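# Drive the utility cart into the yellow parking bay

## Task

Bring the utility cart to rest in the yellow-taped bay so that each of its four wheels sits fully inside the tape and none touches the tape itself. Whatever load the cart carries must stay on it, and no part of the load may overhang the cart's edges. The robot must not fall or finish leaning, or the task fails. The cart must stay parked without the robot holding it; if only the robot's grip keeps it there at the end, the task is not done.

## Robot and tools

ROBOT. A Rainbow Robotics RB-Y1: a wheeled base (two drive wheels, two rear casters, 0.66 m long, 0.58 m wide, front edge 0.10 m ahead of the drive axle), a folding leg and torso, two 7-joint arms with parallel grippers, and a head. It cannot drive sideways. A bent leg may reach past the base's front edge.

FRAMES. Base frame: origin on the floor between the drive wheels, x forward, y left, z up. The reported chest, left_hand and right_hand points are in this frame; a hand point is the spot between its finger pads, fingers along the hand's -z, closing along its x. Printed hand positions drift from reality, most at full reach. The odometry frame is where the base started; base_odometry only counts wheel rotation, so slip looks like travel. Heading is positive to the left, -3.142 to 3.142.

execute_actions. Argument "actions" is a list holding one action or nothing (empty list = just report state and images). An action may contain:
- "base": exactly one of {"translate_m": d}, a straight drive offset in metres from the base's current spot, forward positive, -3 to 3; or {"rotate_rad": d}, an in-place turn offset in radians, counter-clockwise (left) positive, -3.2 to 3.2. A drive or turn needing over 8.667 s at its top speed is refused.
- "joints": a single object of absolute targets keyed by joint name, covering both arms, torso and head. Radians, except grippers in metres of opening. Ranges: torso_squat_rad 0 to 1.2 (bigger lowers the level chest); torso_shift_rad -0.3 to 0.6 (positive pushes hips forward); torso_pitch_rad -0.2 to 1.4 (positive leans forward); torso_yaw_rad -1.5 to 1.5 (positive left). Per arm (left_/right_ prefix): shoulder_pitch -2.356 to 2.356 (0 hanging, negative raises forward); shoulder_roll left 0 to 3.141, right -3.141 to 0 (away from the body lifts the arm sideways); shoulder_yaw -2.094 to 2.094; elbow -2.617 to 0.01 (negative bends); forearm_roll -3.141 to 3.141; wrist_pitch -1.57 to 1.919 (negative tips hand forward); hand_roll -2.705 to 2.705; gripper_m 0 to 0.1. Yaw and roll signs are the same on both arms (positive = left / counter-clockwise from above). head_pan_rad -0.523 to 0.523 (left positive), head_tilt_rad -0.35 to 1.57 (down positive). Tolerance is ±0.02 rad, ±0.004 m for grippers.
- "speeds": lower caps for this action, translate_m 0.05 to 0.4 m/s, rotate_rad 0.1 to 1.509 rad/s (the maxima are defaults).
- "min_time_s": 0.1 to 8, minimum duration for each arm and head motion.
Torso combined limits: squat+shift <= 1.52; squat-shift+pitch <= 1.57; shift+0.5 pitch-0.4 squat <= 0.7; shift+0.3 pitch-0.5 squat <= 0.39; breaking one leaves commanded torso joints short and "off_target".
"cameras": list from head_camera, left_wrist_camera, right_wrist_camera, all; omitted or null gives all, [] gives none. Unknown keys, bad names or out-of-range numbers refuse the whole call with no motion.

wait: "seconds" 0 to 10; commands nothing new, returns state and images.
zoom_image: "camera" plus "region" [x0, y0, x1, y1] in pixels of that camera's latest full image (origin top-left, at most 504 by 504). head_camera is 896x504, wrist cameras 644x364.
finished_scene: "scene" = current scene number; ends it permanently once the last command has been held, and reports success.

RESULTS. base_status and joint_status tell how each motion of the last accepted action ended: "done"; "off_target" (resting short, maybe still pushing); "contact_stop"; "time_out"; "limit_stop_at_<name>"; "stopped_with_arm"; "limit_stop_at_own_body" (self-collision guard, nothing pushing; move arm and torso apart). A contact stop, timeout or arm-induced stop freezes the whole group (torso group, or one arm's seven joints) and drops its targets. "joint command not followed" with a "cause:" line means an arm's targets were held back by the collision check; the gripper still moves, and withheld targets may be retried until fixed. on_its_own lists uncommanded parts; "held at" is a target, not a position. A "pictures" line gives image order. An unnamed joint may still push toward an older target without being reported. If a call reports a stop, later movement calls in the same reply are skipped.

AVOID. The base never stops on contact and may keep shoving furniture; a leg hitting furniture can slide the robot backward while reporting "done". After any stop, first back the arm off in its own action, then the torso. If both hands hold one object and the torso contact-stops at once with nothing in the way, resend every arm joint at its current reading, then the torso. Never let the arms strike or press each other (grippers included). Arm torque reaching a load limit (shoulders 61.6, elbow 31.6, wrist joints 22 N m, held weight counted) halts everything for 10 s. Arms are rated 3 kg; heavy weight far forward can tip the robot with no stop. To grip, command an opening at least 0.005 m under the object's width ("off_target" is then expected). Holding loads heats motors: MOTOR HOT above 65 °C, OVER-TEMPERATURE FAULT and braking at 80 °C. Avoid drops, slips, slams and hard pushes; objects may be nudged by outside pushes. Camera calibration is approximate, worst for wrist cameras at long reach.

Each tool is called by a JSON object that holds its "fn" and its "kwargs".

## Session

{"fn": "execute_actions", "kwargs": {"actions": []}}

Scene clock: 0.00 s.
base_odometry: x=+0.000 y=+0.000 heading=+0.000 (m, m, rad; odometry frame)
base_status: not commanded
joint_positions: torso_squat_rad=+0.350 torso_shift_rad=-0.001 torso_pitch_rad=-0.001 torso_yaw_rad=+0.000 left_shoulder_pitch_rad=-0.054 left_shoulder_roll_rad=+0.058 left_shoulder_yaw_rad=-0.052 left_elbow_rad=-0.301 left_forearm_roll_rad=+0.006 left_wrist_pitch_rad=+0.010 left_hand_roll_rad=+0.002 left_gripper_m=+0.099 right_shoulder_pitch_rad=+0.040 right_shoulder_roll_rad=-0.025 right_shoulder_yaw_rad=-0.020 right_elbow_rad=-0.144 right_forearm_roll_rad=+0.054 right_wrist_pitch_rad=-0.041 right_hand_roll_rad=-0.036 right_gripper_m=+0.101 head_pan_rad=+0.001 head_tilt_rad=+0.400
joint_status: not commanded
chest: x=-0.2288 y=+0.0007 z=+1.2475 quat_wxyz=(+1.000, +0.000, +0.000, +0.000) (m; base frame)
left_hand: x=-0.0469 y=+0.2534 z=+0.5859 quat_wxyz=(+0.985, +0.023, -0.170, -0.034) (m; base frame)
right_hand: x=-0.1779 y=-0.2405 z=+0.5651 quat_wxyz=(+0.997, -0.014, -0.074, -0.006) (m; base frame)
pictures: head_camera, left_wrist_camera, right_wrist_camera
camera_calibration (this result's frames):
head_camera: T_world_to_cam=[[0.0054133, -0.998888, 0.0468244, -0.070096], [-0.436387, -0.0444909, -0.898658, 1.27349], [0.899743, -0.0155689, -0.436143, 0.761015], [0, 0, 0, 1]] pos_world=[-0.128603, -0.00151115, 1.47963]
left_wrist_camera: T_world_to_cam=[[0.921186, -0.103985, 0.374972, -0.151698], [-0.311114, -0.775604, 0.549224, -0.10556], [0.233719, -0.622596, -0.746826, 0.688909], [0, 0, 0, 1]] pos_world=[-0.0541101, 0.331265, 0.629353]
right_wrist_camera: T_world_to_cam=[[-0.986644, 0.0249406, -0.160968, -0.0798235], [-0.0805437, 0.784245, 0.615201, -0.140888], [0.141582, 0.61995, -0.771762, 0.700385], [0, 0, 0, 1]] pos_world=[-0.189267, -0.321722, 0.614356]
Images, in order (width x height): head_camera 896x504, left_wrist_camera 644x364, right_wrist_camera 644x364.

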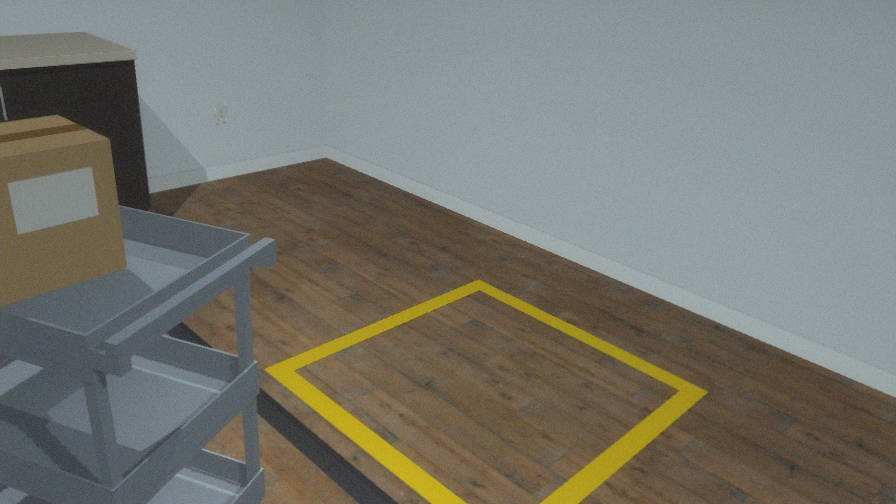

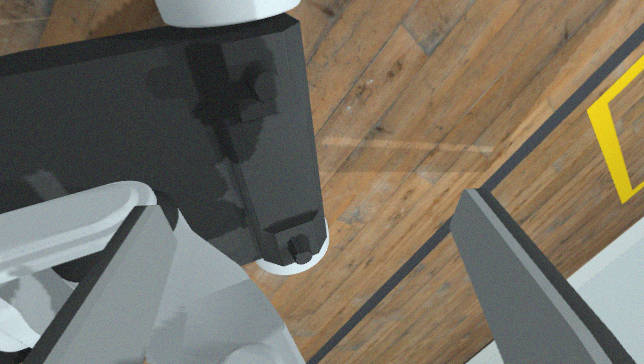

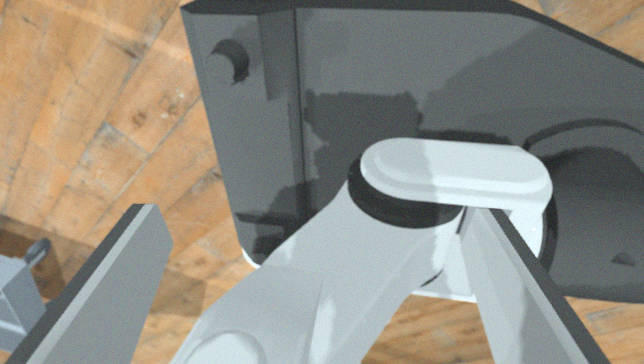

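{"fn": "execute_actions", "kwargs": {"actions": [{"joints": {"head_pan_rad": 0.5, "head_tilt_rad": 0.6}}], "cameras": ["head_camera"]}}

{"fn": "execute_actions", "kwargs": {"actions": [{"joints": {"head_pan_rad": 0.05, "head_tilt_rad": 0.7}}], "cameras": ["head_camera"]}}

Scene clock: 18.60 s.
base_odometry: x=+0.000 y=+0.000 heading=+0.000 (m, m, rad; odometry frame)
base_status: not commanded
joint_positions: torso_squat_rad=+0.350 torso_shift_rad=-0.001 torso_pitch_rad=-0.001 torso_yaw_rad=+0.000 left_shoulder_pitch_rad=-0.054 left_shoulder_roll_rad=+0.058 left_shoulder_yaw_rad=-0.052 left_elbow_rad=-0.301 left_forearm_roll_rad=+0.006 left_wrist_pitch_rad=+0.010 left_hand_roll_rad=+0.002 left_gripper_m=+0.099 right_shoulder_pitch_rad=+0.040 right_shoulder_roll_rad=-0.025 right_shoulder_yaw_rad=-0.020 right_elbow_rad=-0.144 right_forearm_roll_rad=+0.054 right_wrist_pitch_rad=-0.041 right_hand_roll_rad=-0.036 right_gripper_m=+0.101 head_pan_rad=+0.500 head_tilt_rad=+0.600
joint_status: all done
chest: x=-0.2288 y=+0.0007 z=+1.2475 quat_wxyz=(+1.000, +0.000, +0.000, +0.000) (m; base frame)
left_hand: x=-0.0469 y=+0.2534 z=+0.5859 quat_wxyz=(+0.985, +0.023, -0.170, -0.034) (m; base frame)
right_hand: x=-0.1779 y=-0.2405 z=+0.5651 quat_wxyz=(+0.997, -0.014, -0.074, -0.006) (m; base frame)
pictures: head_camera
camera_calibration (this result's frames):
head_camera: T_world_to_cam=[[0.491081, -0.869946, 0.0450953, 0.0327882], [-0.511157, -0.329691, -0.79374, 1.1064], [0.705378, 0.36674, -0.606583, 0.967177], [0, 0, 0, 1]] pos_world=[-0.132785, 0.038591, 1.46339]
Images, in order (width x height): head_camera 896x504.

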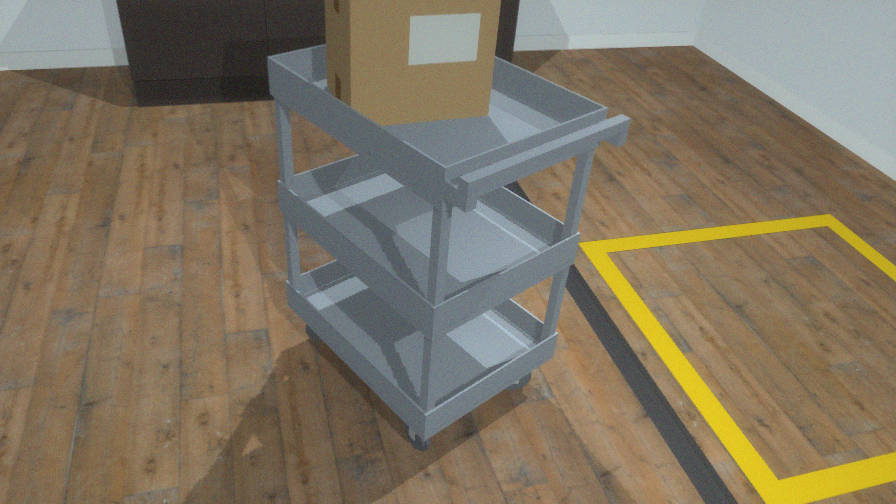

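Scene clock: 19.57 s.
base_odometry: x=+0.000 y=+0.000 heading=+0.000 (m, m, rad; odometry frame)
base_status: not commanded
joint_positions: torso_squat_rad=+0.350 torso_shift_rad=-0.001 torso_pitch_rad=-0.001 torso_yaw_rad=+0.000 left_shoulder_pitch_rad=-0.054 left_shoulder_roll_rad=+0.058 left_shoulder_yaw_rad=-0.052 left_elbow_rad=-0.301 left_forearm_roll_rad=+0.006 left_wrist_pitch_rad=+0.010 left_hand_roll_rad=+0.002 left_gripper_m=+0.099 right_shoulder_pitch_rad=+0.040 right_shoulder_roll_rad=-0.025 right_shoulder_yaw_rad=-0.020 right_elbow_rad=-0.144 right_forearm_roll_rad=+0.054 right_wrist_pitch_rad=-0.041 right_hand_roll_rad=-0.036 right_gripper_m=+0.101 head_pan_rad=+0.050 head_tilt_rad=+0.700
joint_status: all done
chest: x=-0.2288 y=+0.0007 z=+1.2475 quat_wxyz=(+1.000, +0.000, +0.000, +0.000) (m; base frame)
left_hand: x=-0.0469 y=+0.2534 z=+0.5859 quat_wxyz=(+0.985, +0.023, -0.170, -0.034) (m; base frame)
right_hand: x=-0.1779 y=-0.2405 z=+0.5651 quat_wxyz=(+0.997, -0.014, -0.074, -0.006) (m; base frame)
pictures: head_camera
camera_calibration (this result's frames):
head_camera: T_world_to_cam=[[0.068145, -0.996733, 0.0433577, -0.0520988], [-0.679519, -0.0781898, -0.72948, 0.978315], [0.730487, 0.020248, -0.682627, 1.08276], [0, 0, 0, 1]] pos_world=[-0.122608, 0.00264193, 1.45504]
Images, in order (width x height): head_camera 896x504.

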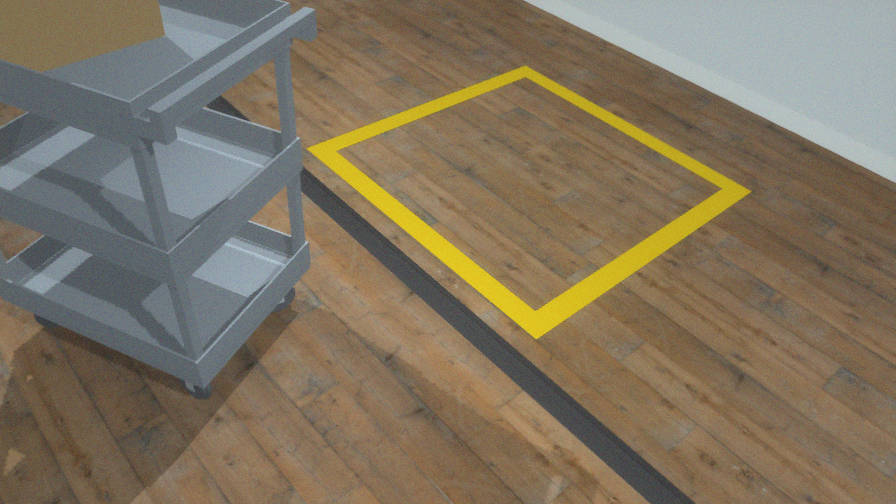

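{"fn": "execute_actions", "kwargs": {"actions": [{"base": {"rotate_rad": 1.135}}], "cameras": []}}

{"fn": "execute_actions", "kwargs": {"actions": [{"base": {"translate_m": 1.445}, "joints": {"head_pan_rad": 0, "head_tilt_rad": 0.5}}], "cameras": ["head_camera"]}}

{"fn": "execute_actions", "kwargs": {"actions": [{"base": {"rotate_rad": -2.0}, "joints": {"head_pan_rad": 0, "head_tilt_rad": 0.8}}]}}

Scene clock: 69.60 s.
base_odometry: x=+0.000 y=+0.000 heading=+1.135 (m, m, rad; odometry frame)
base_status: done
joint_positions: torso_squat_rad=+0.350 torso_shift_rad=-0.001 torso_pitch_rad=-0.001 torso_yaw_rad=+0.000 left_shoulder_pitch_rad=-0.054 left_shoulder_roll_rad=+0.058 left_shoulder_yaw_rad=-0.052 left_elbow_rad=-0.301 left_forearm_roll_rad=+0.006 left_wrist_pitch_rad=+0.010 left_hand_roll_rad=+0.002 left_gripper_m=+0.099 right_shoulder_pitch_rad=+0.040 right_shoulder_roll_rad=-0.025 right_shoulder_yaw_rad=-0.020 right_elbow_rad=-0.144 right_forearm_roll_rad=+0.054 right_wrist_pitch_rad=-0.041 right_hand_roll_rad=-0.036 right_gripper_m=+0.101 head_pan_rad=+0.050 head_tilt_rad=+0.700
joint_status: not commanded
chest: x=-0.2288 y=+0.0007 z=+1.2475 quat_wxyz=(+1.000, +0.000, +0.000, +0.000) (m; base frame)
left_hand: x=-0.0469 y=+0.2534 z=+0.5859 quat_wxyz=(+0.985, +0.023, -0.170, -0.034) (m; base frame)
right_hand: x=-0.1779 y=-0.2405 z=+0.5651 quat_wxyz=(+0.997, -0.014, -0.074, -0.006) (m; base frame)
pictures: none
No camera images: the call's "cameras" was empty. Leave "cameras" out to get every camera's image.

Scene clock: 74.73 s.
base_odometry: x=+0.610 y=+1.310 heading=+1.135 (m, m, rad; odometry frame)
base_status: done
joint_positions: torso_squat_rad=+0.350 torso_shift_rad=-0.001 torso_pitch_rad=+0.000 torso_yaw_rad=+0.000 left_shoulder_pitch_rad=-0.054 left_shoulder_roll_rad=+0.058 left_shoulder_yaw_rad=-0.052 left_elbow_rad=-0.301 left_forearm_roll_rad=+0.006 left_wrist_pitch_rad=+0.010 left_hand_roll_rad=+0.002 left_gripper_m=+0.099 right_shoulder_pitch_rad=+0.040 right_shoulder_roll_rad=-0.025 right_shoulder_yaw_rad=-0.020 right_elbow_rad=-0.144 right_forearm_roll_rad=+0.054 right_wrist_pitch_rad=-0.041 right_hand_roll_rad=-0.036 right_gripper_m=+0.101 head_pan_rad=+0.000 head_tilt_rad=+0.500
joint_status: all done
chest: x=-0.2288 y=+0.0007 z=+1.2475 quat_wxyz=(+1.000, +0.000, +0.000, +0.000) (m; base frame)
left_hand: x=-0.0468 y=+0.2534 z=+0.5859 quat_wxyz=(+0.985, +0.023, -0.170, -0.034) (m; base frame)
right_hand: x=-0.1779 y=-0.2405 z=+0.5651 quat_wxyz=(+0.997, -0.014, -0.074, -0.006) (m; base frame)
pictures: head_camera
camera_calibration (this result's frames):
head_camera: T_world_to_cam=[[0.00942529, -0.998893, 0.0460903, -0.0682219], [-0.524079, -0.0441894, -0.850523, 1.1857], [0.851618, -0.0161385, -0.523915, 0.87806], [0, 0, 0, 1]] pos_world=[-0.125728, -0.0015804, 1.47164]
Images, in order (width x height): head_camera 896x504.

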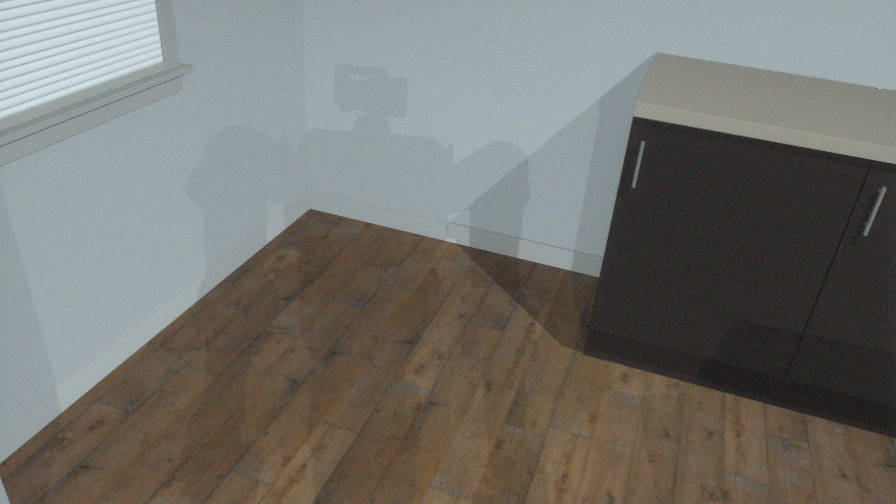

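Scene clock: 79.03 s.
base_odometry: x=+0.610 y=+1.310 heading=-0.864 (m, m, rad; odometry frame)
base_status: done
joint_positions: torso_squat_rad=+0.350 torso_shift_rad=-0.001 torso_pitch_rad=-0.001 torso_yaw_rad=+0.000 left_shoulder_pitch_rad=-0.054 left_shoulder_roll_rad=+0.058 left_shoulder_yaw_rad=-0.052 left_elbow_rad=-0.301 left_forearm_roll_rad=+0.006 left_wrist_pitch_rad=+0.010 left_hand_roll_rad=+0.002 left_gripper_m=+0.099 right_shoulder_pitch_rad=+0.040 right_shoulder_roll_rad=-0.025 right_shoulder_yaw_rad=-0.020 right_elbow_rad=-0.144 right_forearm_roll_rad=+0.054 right_wrist_pitch_rad=-0.041 right_hand_roll_rad=-0.036 right_gripper_m=+0.101 head_pan_rad=+0.000 head_tilt_rad=+0.800
joint_status: all done
chest: x=-0.2288 y=+0.0007 z=+1.2475 quat_wxyz=(+1.000, +0.000, +0.000, +0.000) (m; base frame)
left_hand: x=-0.0469 y=+0.2534 z=+0.5859 quat_wxyz=(+0.985, +0.023, -0.170, -0.034) (m; base frame)
right_hand: x=-0.1779 y=-0.2405 z=+0.5651 quat_wxyz=(+0.997, -0.014, -0.074, -0.006) (m; base frame)
pictures: head_camera, left_wrist_camera, right_wrist_camera
camera_calibration (this result's frames):
head_camera: T_world_to_cam=[[0.0224024, -0.998896, 0.0412862, -0.0585698], [-0.751956, -0.0440498, -0.65774, 0.859422], [0.658832, -0.0163105, -0.752113, 1.16858], [0, 0, 0, 1]] pos_world=[-0.122336, -0.0015877, 1.4466]
left_wrist_camera: T_world_to_cam=[[0.921159, -0.104002, 0.375032, -0.151752], [-0.311162, -0.775607, 0.549193, -0.105546], [0.23376, -0.62259, -0.746819, 0.688915], [0, 0, 0, 1]] pos_world=[-0.0540955, 0.331267, 0.629372]
right_wrist_camera: T_world_to_cam=[[-0.986643, 0.0249466, -0.160977, -0.0798403], [-0.0805463, 0.784237, 0.61521, -0.140901], [0.141591, 0.619959, -0.771753, 0.700385], [0, 0, 0, 1]] pos_world=[-0.189291, -0.321718, 0.614355]
Images, in order (width x height): head_camera 896x504, left_wrist_camera 644x364, right_wrist_camera 644x364.

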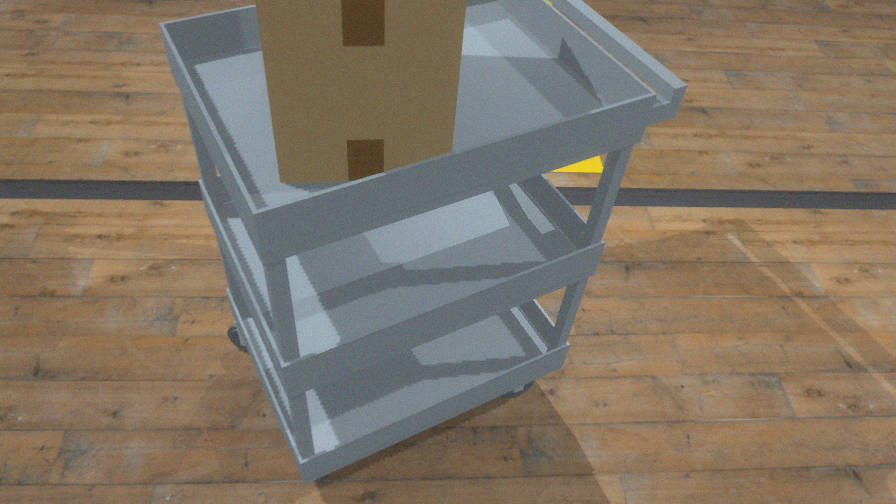

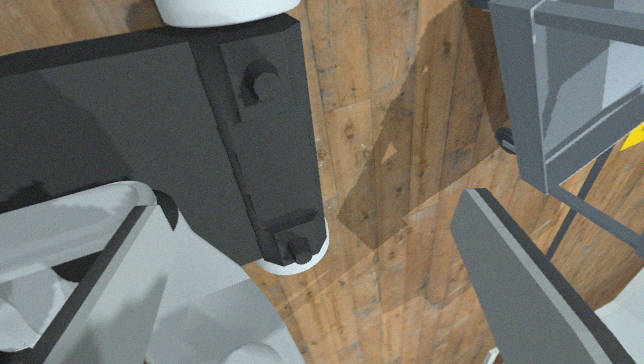

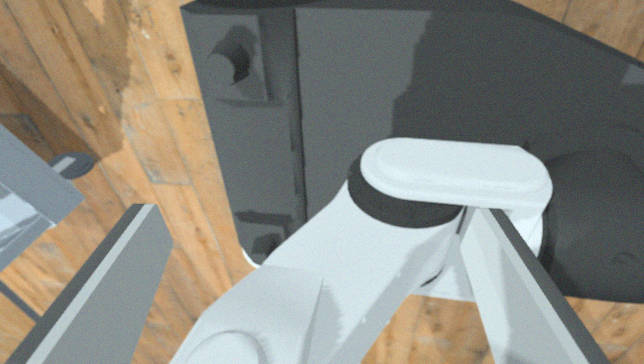

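{"fn": "execute_actions", "kwargs": {"actions": [{"base": {"translate_m": 0.8}, "speeds": {"translate_m": 0.15}, "joints": {"head_tilt_rad": 0.9}}]}}

Scene clock: 103.70 s.
base_odometry: x=+1.129 y=+0.701 heading=-0.864 (m, m, rad; odometry frame)
base_status: done
joint_positions: torso_squat_rad=+0.350 torso_shift_rad=-0.001 torso_pitch_rad=+0.000 torso_yaw_rad=+0.000 left_shoulder_pitch_rad=-0.054 left_shoulder_roll_rad=+0.058 left_shoulder_yaw_rad=-0.052 left_elbow_rad=-0.301 left_forearm_roll_rad=+0.006 left_wrist_pitch_rad=+0.010 left_hand_roll_rad=+0.002 left_gripper_m=+0.099 right_shoulder_pitch_rad=+0.040 right_shoulder_roll_rad=-0.025 right_shoulder_yaw_rad=-0.020 right_elbow_rad=-0.144 right_forearm_roll_rad=+0.054 right_wrist_pitch_rad=-0.041 right_hand_roll_rad=-0.036 right_gripper_m=+0.101 head_pan_rad=+0.000 head_tilt_rad=+0.900
joint_status: all done
chest: x=-0.2288 y=+0.0007 z=+1.2475 quat_wxyz=(+1.000, +0.000, +0.000, +0.000) (m; base frame)
left_hand: x=-0.0468 y=+0.2534 z=+0.5859 quat_wxyz=(+0.985, +0.023, -0.170, -0.034) (m; base frame)
right_hand: x=-0.1779 y=-0.2405 z=+0.5651 quat_wxyz=(+0.997, -0.014, -0.074, -0.006) (m; base frame)
pictures: head_camera, left_wrist_camera, right_wrist_camera
camera_calibration (this result's frames):
head_camera: T_world_to_cam=[[0.0263362, -0.998899, 0.0388173, -0.0541999], [-0.813915, -0.0439714, -0.579318, 0.733145], [0.580387, -0.016337, -0.814177, 1.24214], [0, 0, 0, 1]] pos_world=[-0.122774, -0.00161002, 1.43815]
left_wrist_camera: T_world_to_cam=[[0.921162, -0.104039, 0.375015, -0.151791], [-0.31117, -0.775628, 0.549158, -0.105489], [0.233738, -0.622557, -0.746853, 0.688929], [0, 0, 0, 1]] pos_world=[-0.0540298, 0.331285, 0.629383]
right_wrist_camera: T_world_to_cam=[[-0.986651, 0.0249436, -0.160928, -0.0798372], [-0.0805244, 0.784212, 0.615245, -0.14093], [0.141548, 0.619991, -0.771735, 0.700353], [0, 0, 0, 1]] pos_world=[-0.189254, -0.321702, 0.614345]
Images, in order (width x height): head_camera 896x504, left_wrist_camera 644x364, right_wrist_camera 644x364.

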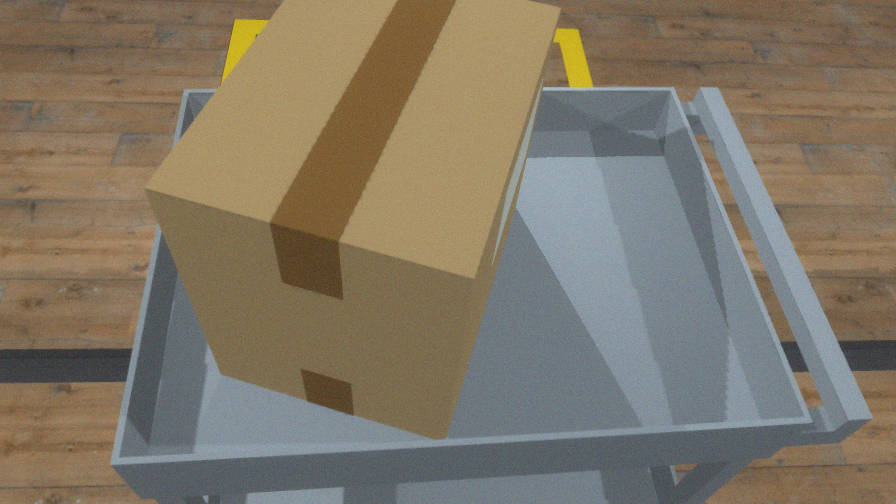

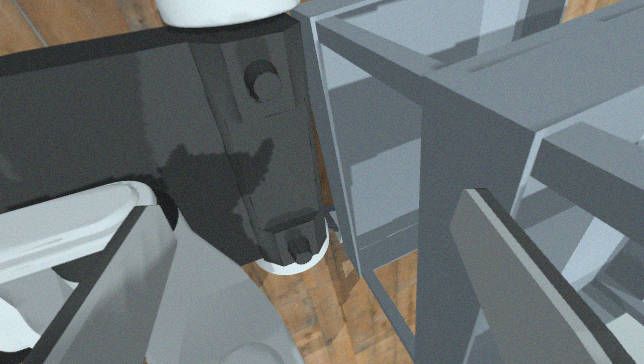

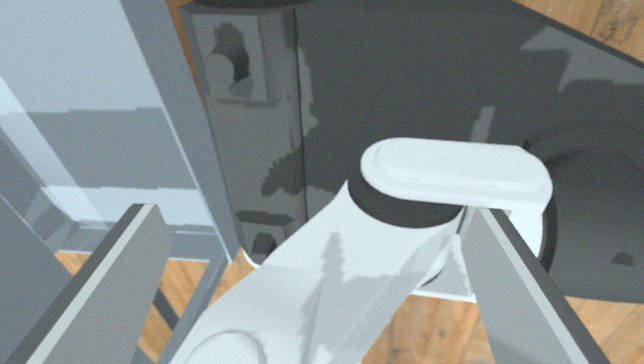

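{"fn": "execute_actions", "kwargs": {"actions": [{"base": {"rotate_rad": 0.1}, "speeds": {"rotate_rad": 0.2}}], "cameras": []}}

{"fn": "execute_actions", "kwargs": {"actions": [{"base": {"translate_m": 0.92}, "speeds": {"translate_m": 0.15}}]}}

Scene clock: 120.37 s.
base_odometry: x=+1.129 y=+0.701 heading=-0.765 (m, m, rad; odometry frame)
base_status: done
joint_positions: torso_squat_rad=+0.350 torso_shift_rad=-0.001 torso_pitch_rad=+0.000 torso_yaw_rad=+0.000 left_shoulder_pitch_rad=-0.054 left_shoulder_roll_rad=+0.058 left_shoulder_yaw_rad=-0.052 left_elbow_rad=-0.301 left_forearm_roll_rad=+0.006 left_wrist_pitch_rad=+0.010 left_hand_roll_rad=+0.002 left_gripper_m=+0.099 right_shoulder_pitch_rad=+0.040 right_shoulder_roll_rad=-0.025 right_shoulder_yaw_rad=-0.020 right_elbow_rad=-0.144 right_forearm_roll_rad=+0.054 right_wrist_pitch_rad=-0.041 right_hand_roll_rad=-0.036 right_gripper_m=+0.101 head_pan_rad=+0.000 head_tilt_rad=+0.900
joint_status: not commanded
chest: x=-0.2288 y=+0.0008 z=+1.2475 quat_wxyz=(+1.000, +0.000, +0.000, +0.000) (m; base frame)
left_hand: x=-0.0469 y=+0.2534 z=+0.5859 quat_wxyz=(+0.985, +0.023, -0.170, -0.034) (m; base frame)
right_hand: x=-0.1779 y=-0.2405 z=+0.5651 quat_wxyz=(+0.997, -0.014, -0.074, -0.006) (m; base frame)
pictures: none
No camera images: the call's "cameras" was empty. Leave "cameras" out to get every camera's image.

Scene clock: 127.63 s.
base_odometry: x=+1.793 y=+0.064 heading=-0.764 (m, m, rad; odometry frame)
base_status: done
joint_positions: torso_squat_rad=+0.350 torso_shift_rad=-0.001 torso_pitch_rad=+0.000 torso_yaw_rad=+0.000 left_shoulder_pitch_rad=-0.054 left_shoulder_roll_rad=+0.058 left_shoulder_yaw_rad=-0.052 left_elbow_rad=-0.301 left_forearm_roll_rad=+0.006 left_wrist_pitch_rad=+0.010 left_hand_roll_rad=+0.002 left_gripper_m=+0.099 right_shoulder_pitch_rad=+0.040 right_shoulder_roll_rad=-0.025 right_shoulder_yaw_rad=-0.020 right_elbow_rad=-0.144 right_forearm_roll_rad=+0.054 right_wrist_pitch_rad=-0.041 right_hand_roll_rad=-0.036 right_gripper_m=+0.101 head_pan_rad=+0.000 head_tilt_rad=+0.900
joint_status: not commanded
chest: x=-0.2288 y=+0.0007 z=+1.2475 quat_wxyz=(+1.000, +0.000, +0.000, +0.000) (m; base frame)
left_hand: x=-0.0469 y=+0.2534 z=+0.5859 quat_wxyz=(+0.985, +0.023, -0.170, -0.034) (m; base frame)
right_hand: x=-0.1778 y=-0.2405 z=+0.5651 quat_wxyz=(+0.997, -0.014, -0.074, -0.006) (m; base frame)
pictures: head_camera, left_wrist_camera, right_wrist_camera
camera_calibration (this result's frames):
head_camera: T_world_to_cam=[[0.0263356, -0.998899, 0.0388231, -0.0542027], [-0.813949, -0.0439733, -0.579269, 0.733096], [0.580339, -0.0163446, -0.814211, 1.24216], [0, 0, 0, 1]] pos_world=[-0.122741, -0.00160382, 1.43814]
left_wrist_camera: T_world_to_cam=[[0.921191, -0.104027, 0.374947, -0.151726], [-0.311121, -0.775628, 0.549186, -0.105501], [0.233689, -0.622559, -0.746866, 0.688933], [0, 0, 0, 1]] pos_world=[-0.0540513, 0.331288, 0.62937]
right_wrist_camera: T_world_to_cam=[[-0.986647, 0.0249216, -0.160953, -0.0797846], [-0.0805598, 0.7842, 0.615256, -0.140959], [0.141553, 0.620007, -0.771721, 0.700334], [0, 0, 0, 1]] pos_world=[-0.189209, -0.321684, 0.614347]
Images, in order (width x height): head_camera 896x504, left_wrist_camera 644x364, right_wrist_camera 644x364.

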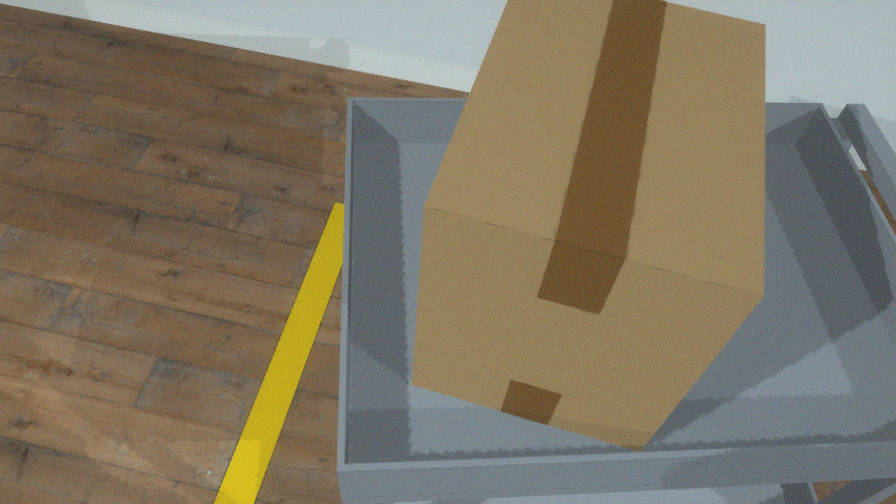

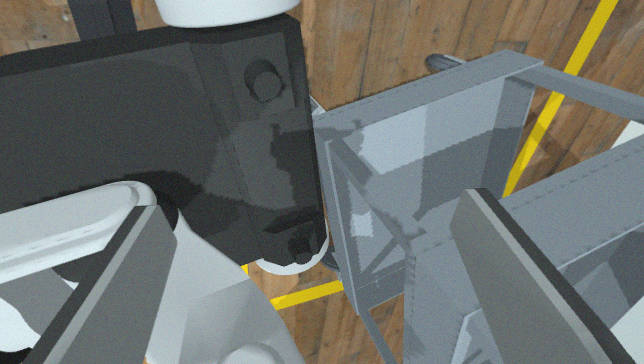

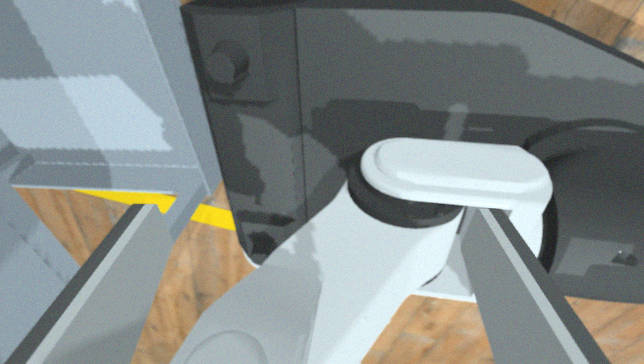

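{"fn": "execute_actions", "kwargs": {"actions": [{"base": {"translate_m": 0.1}, "speeds": {"translate_m": 0.12}}], "cameras": []}}

{"fn": "execute_actions", "kwargs": {"actions": [{"base": {"translate_m": -0.08}, "joints": {"head_pan_rad": -0.3, "head_tilt_rad": 1.0}}]}}

Scene clock: 146.03 s.
base_odometry: x=+1.865 y=-0.005 heading=-0.763 (m, m, rad; odometry frame)
base_status: done
joint_positions: torso_squat_rad=+0.350 torso_shift_rad=-0.001 torso_pitch_rad=-0.001 torso_yaw_rad=+0.000 left_shoulder_pitch_rad=-0.054 left_shoulder_roll_rad=+0.058 left_shoulder_yaw_rad=-0.052 left_elbow_rad=-0.301 left_forearm_roll_rad=+0.006 left_wrist_pitch_rad=+0.010 left_hand_roll_rad=+0.002 left_gripper_m=+0.099 right_shoulder_pitch_rad=+0.040 right_shoulder_roll_rad=-0.025 right_shoulder_yaw_rad=-0.020 right_elbow_rad=-0.144 right_forearm_roll_rad=+0.054 right_wrist_pitch_rad=-0.041 right_hand_roll_rad=-0.036 right_gripper_m=+0.101 head_pan_rad=+0.000 head_tilt_rad=+0.900
joint_status: not commanded
chest: x=-0.2288 y=+0.0007 z=+1.2475 quat_wxyz=(+1.000, +0.000, +0.000, +0.000) (m; base frame)
left_hand: x=-0.0469 y=+0.2534 z=+0.5859 quat_wxyz=(+0.985, +0.023, -0.170, -0.034) (m; base frame)
right_hand: x=-0.1779 y=-0.2405 z=+0.5651 quat_wxyz=(+0.997, -0.014, -0.074, -0.006) (m; base frame)
pictures: none
No camera images: the call's "cameras" was empty. Leave "cameras" out to get every camera's image.

Scene clock: 147.30 s.
base_odometry: x=+1.807 y=+0.050 heading=-0.765 (m, m, rad; odometry frame)
base_status: done
joint_positions: torso_squat_rad=+0.350 torso_shift_rad=-0.001 torso_pitch_rad=-0.001 torso_yaw_rad=+0.000 left_shoulder_pitch_rad=-0.054 left_shoulder_roll_rad=+0.058 left_shoulder_yaw_rad=-0.052 left_elbow_rad=-0.301 left_forearm_roll_rad=+0.006 left_wrist_pitch_rad=+0.010 left_hand_roll_rad=+0.002 left_gripper_m=+0.099 right_shoulder_pitch_rad=+0.040 right_shoulder_roll_rad=-0.025 right_shoulder_yaw_rad=-0.020 right_elbow_rad=-0.144 right_forearm_roll_rad=+0.054 right_wrist_pitch_rad=-0.041 right_hand_roll_rad=-0.036 right_gripper_m=+0.101 head_pan_rad=-0.300 head_tilt_rad=+1.000
joint_status: all done
chest: x=-0.2289 y=+0.0007 z=+1.2475 quat_wxyz=(+1.000, +0.000, +0.000, +0.000) (m; base frame)
left_hand: x=-0.0470 y=+0.2534 z=+0.5859 quat_wxyz=(+0.985, +0.023, -0.170, -0.034) (m; base frame)
right_hand: x=-0.1779 y=-0.2405 z=+0.5651 quat_wxyz=(+0.997, -0.014, -0.074, -0.006) (m; base frame)
pictures: head_camera, left_wrist_camera, right_wrist_camera
camera_calibration (this result's frames):
head_camera: T_world_to_cam=[[-0.266535, -0.963161, 0.0357796, -0.110467], [-0.841684, 0.214511, -0.495533, 0.605723], [0.469603, -0.162192, -0.867852, 1.29713], [0, 0, 0, 1]] pos_world=[-0.128751, -0.0259478, 1.42982]
left_wrist_camera: T_world_to_cam=[[0.921156, -0.103975, 0.375048, -0.151697], [-0.311138, -0.775645, 0.549152, -0.105509], [0.233806, -0.622546, -0.746841, 0.688958], [0, 0, 0, 1]] pos_world=[-0.054174, 0.331298, 0.629376]
right_wrist_camera: T_world_to_cam=[[-0.986626, 0.0249635, -0.161075, -0.0797948], [-0.0806026, 0.784203, 0.615247, -0.140963], [0.141674, 0.620002, -0.771703, 0.700353], [0, 0, 0, 1]] pos_world=[-0.189312, -0.321685, 0.614339]
Images, in order (width x height): head_camera 896x504, left_wrist_camera 644x364, right_wrist_camera 644x364.

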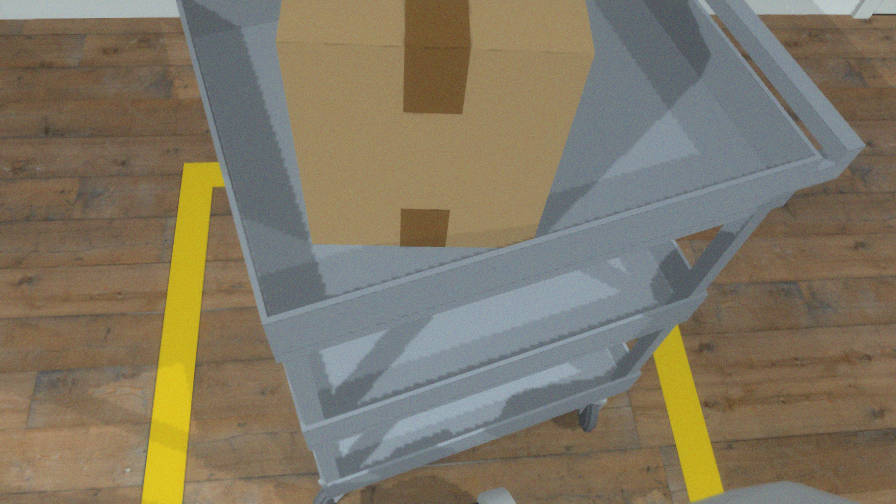

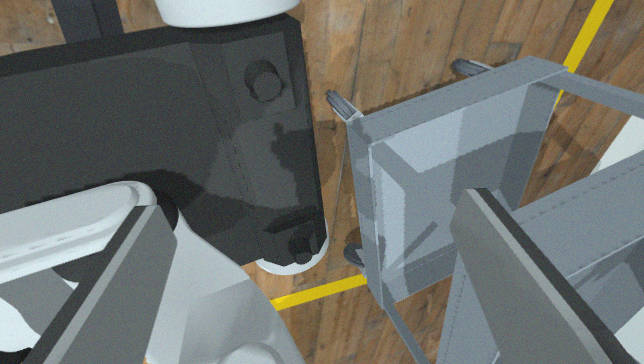

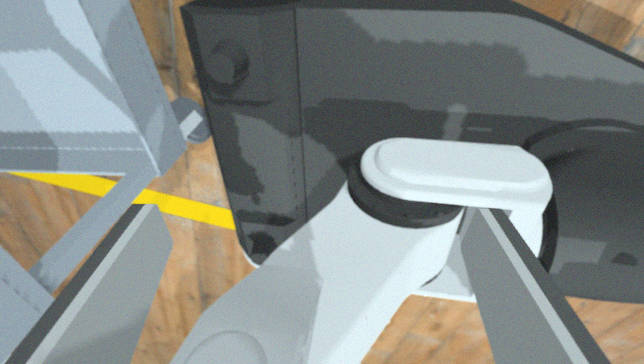

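{"fn": "finished_scene", "kwargs": {"scene": 2}}

The scene is finished: the task was done.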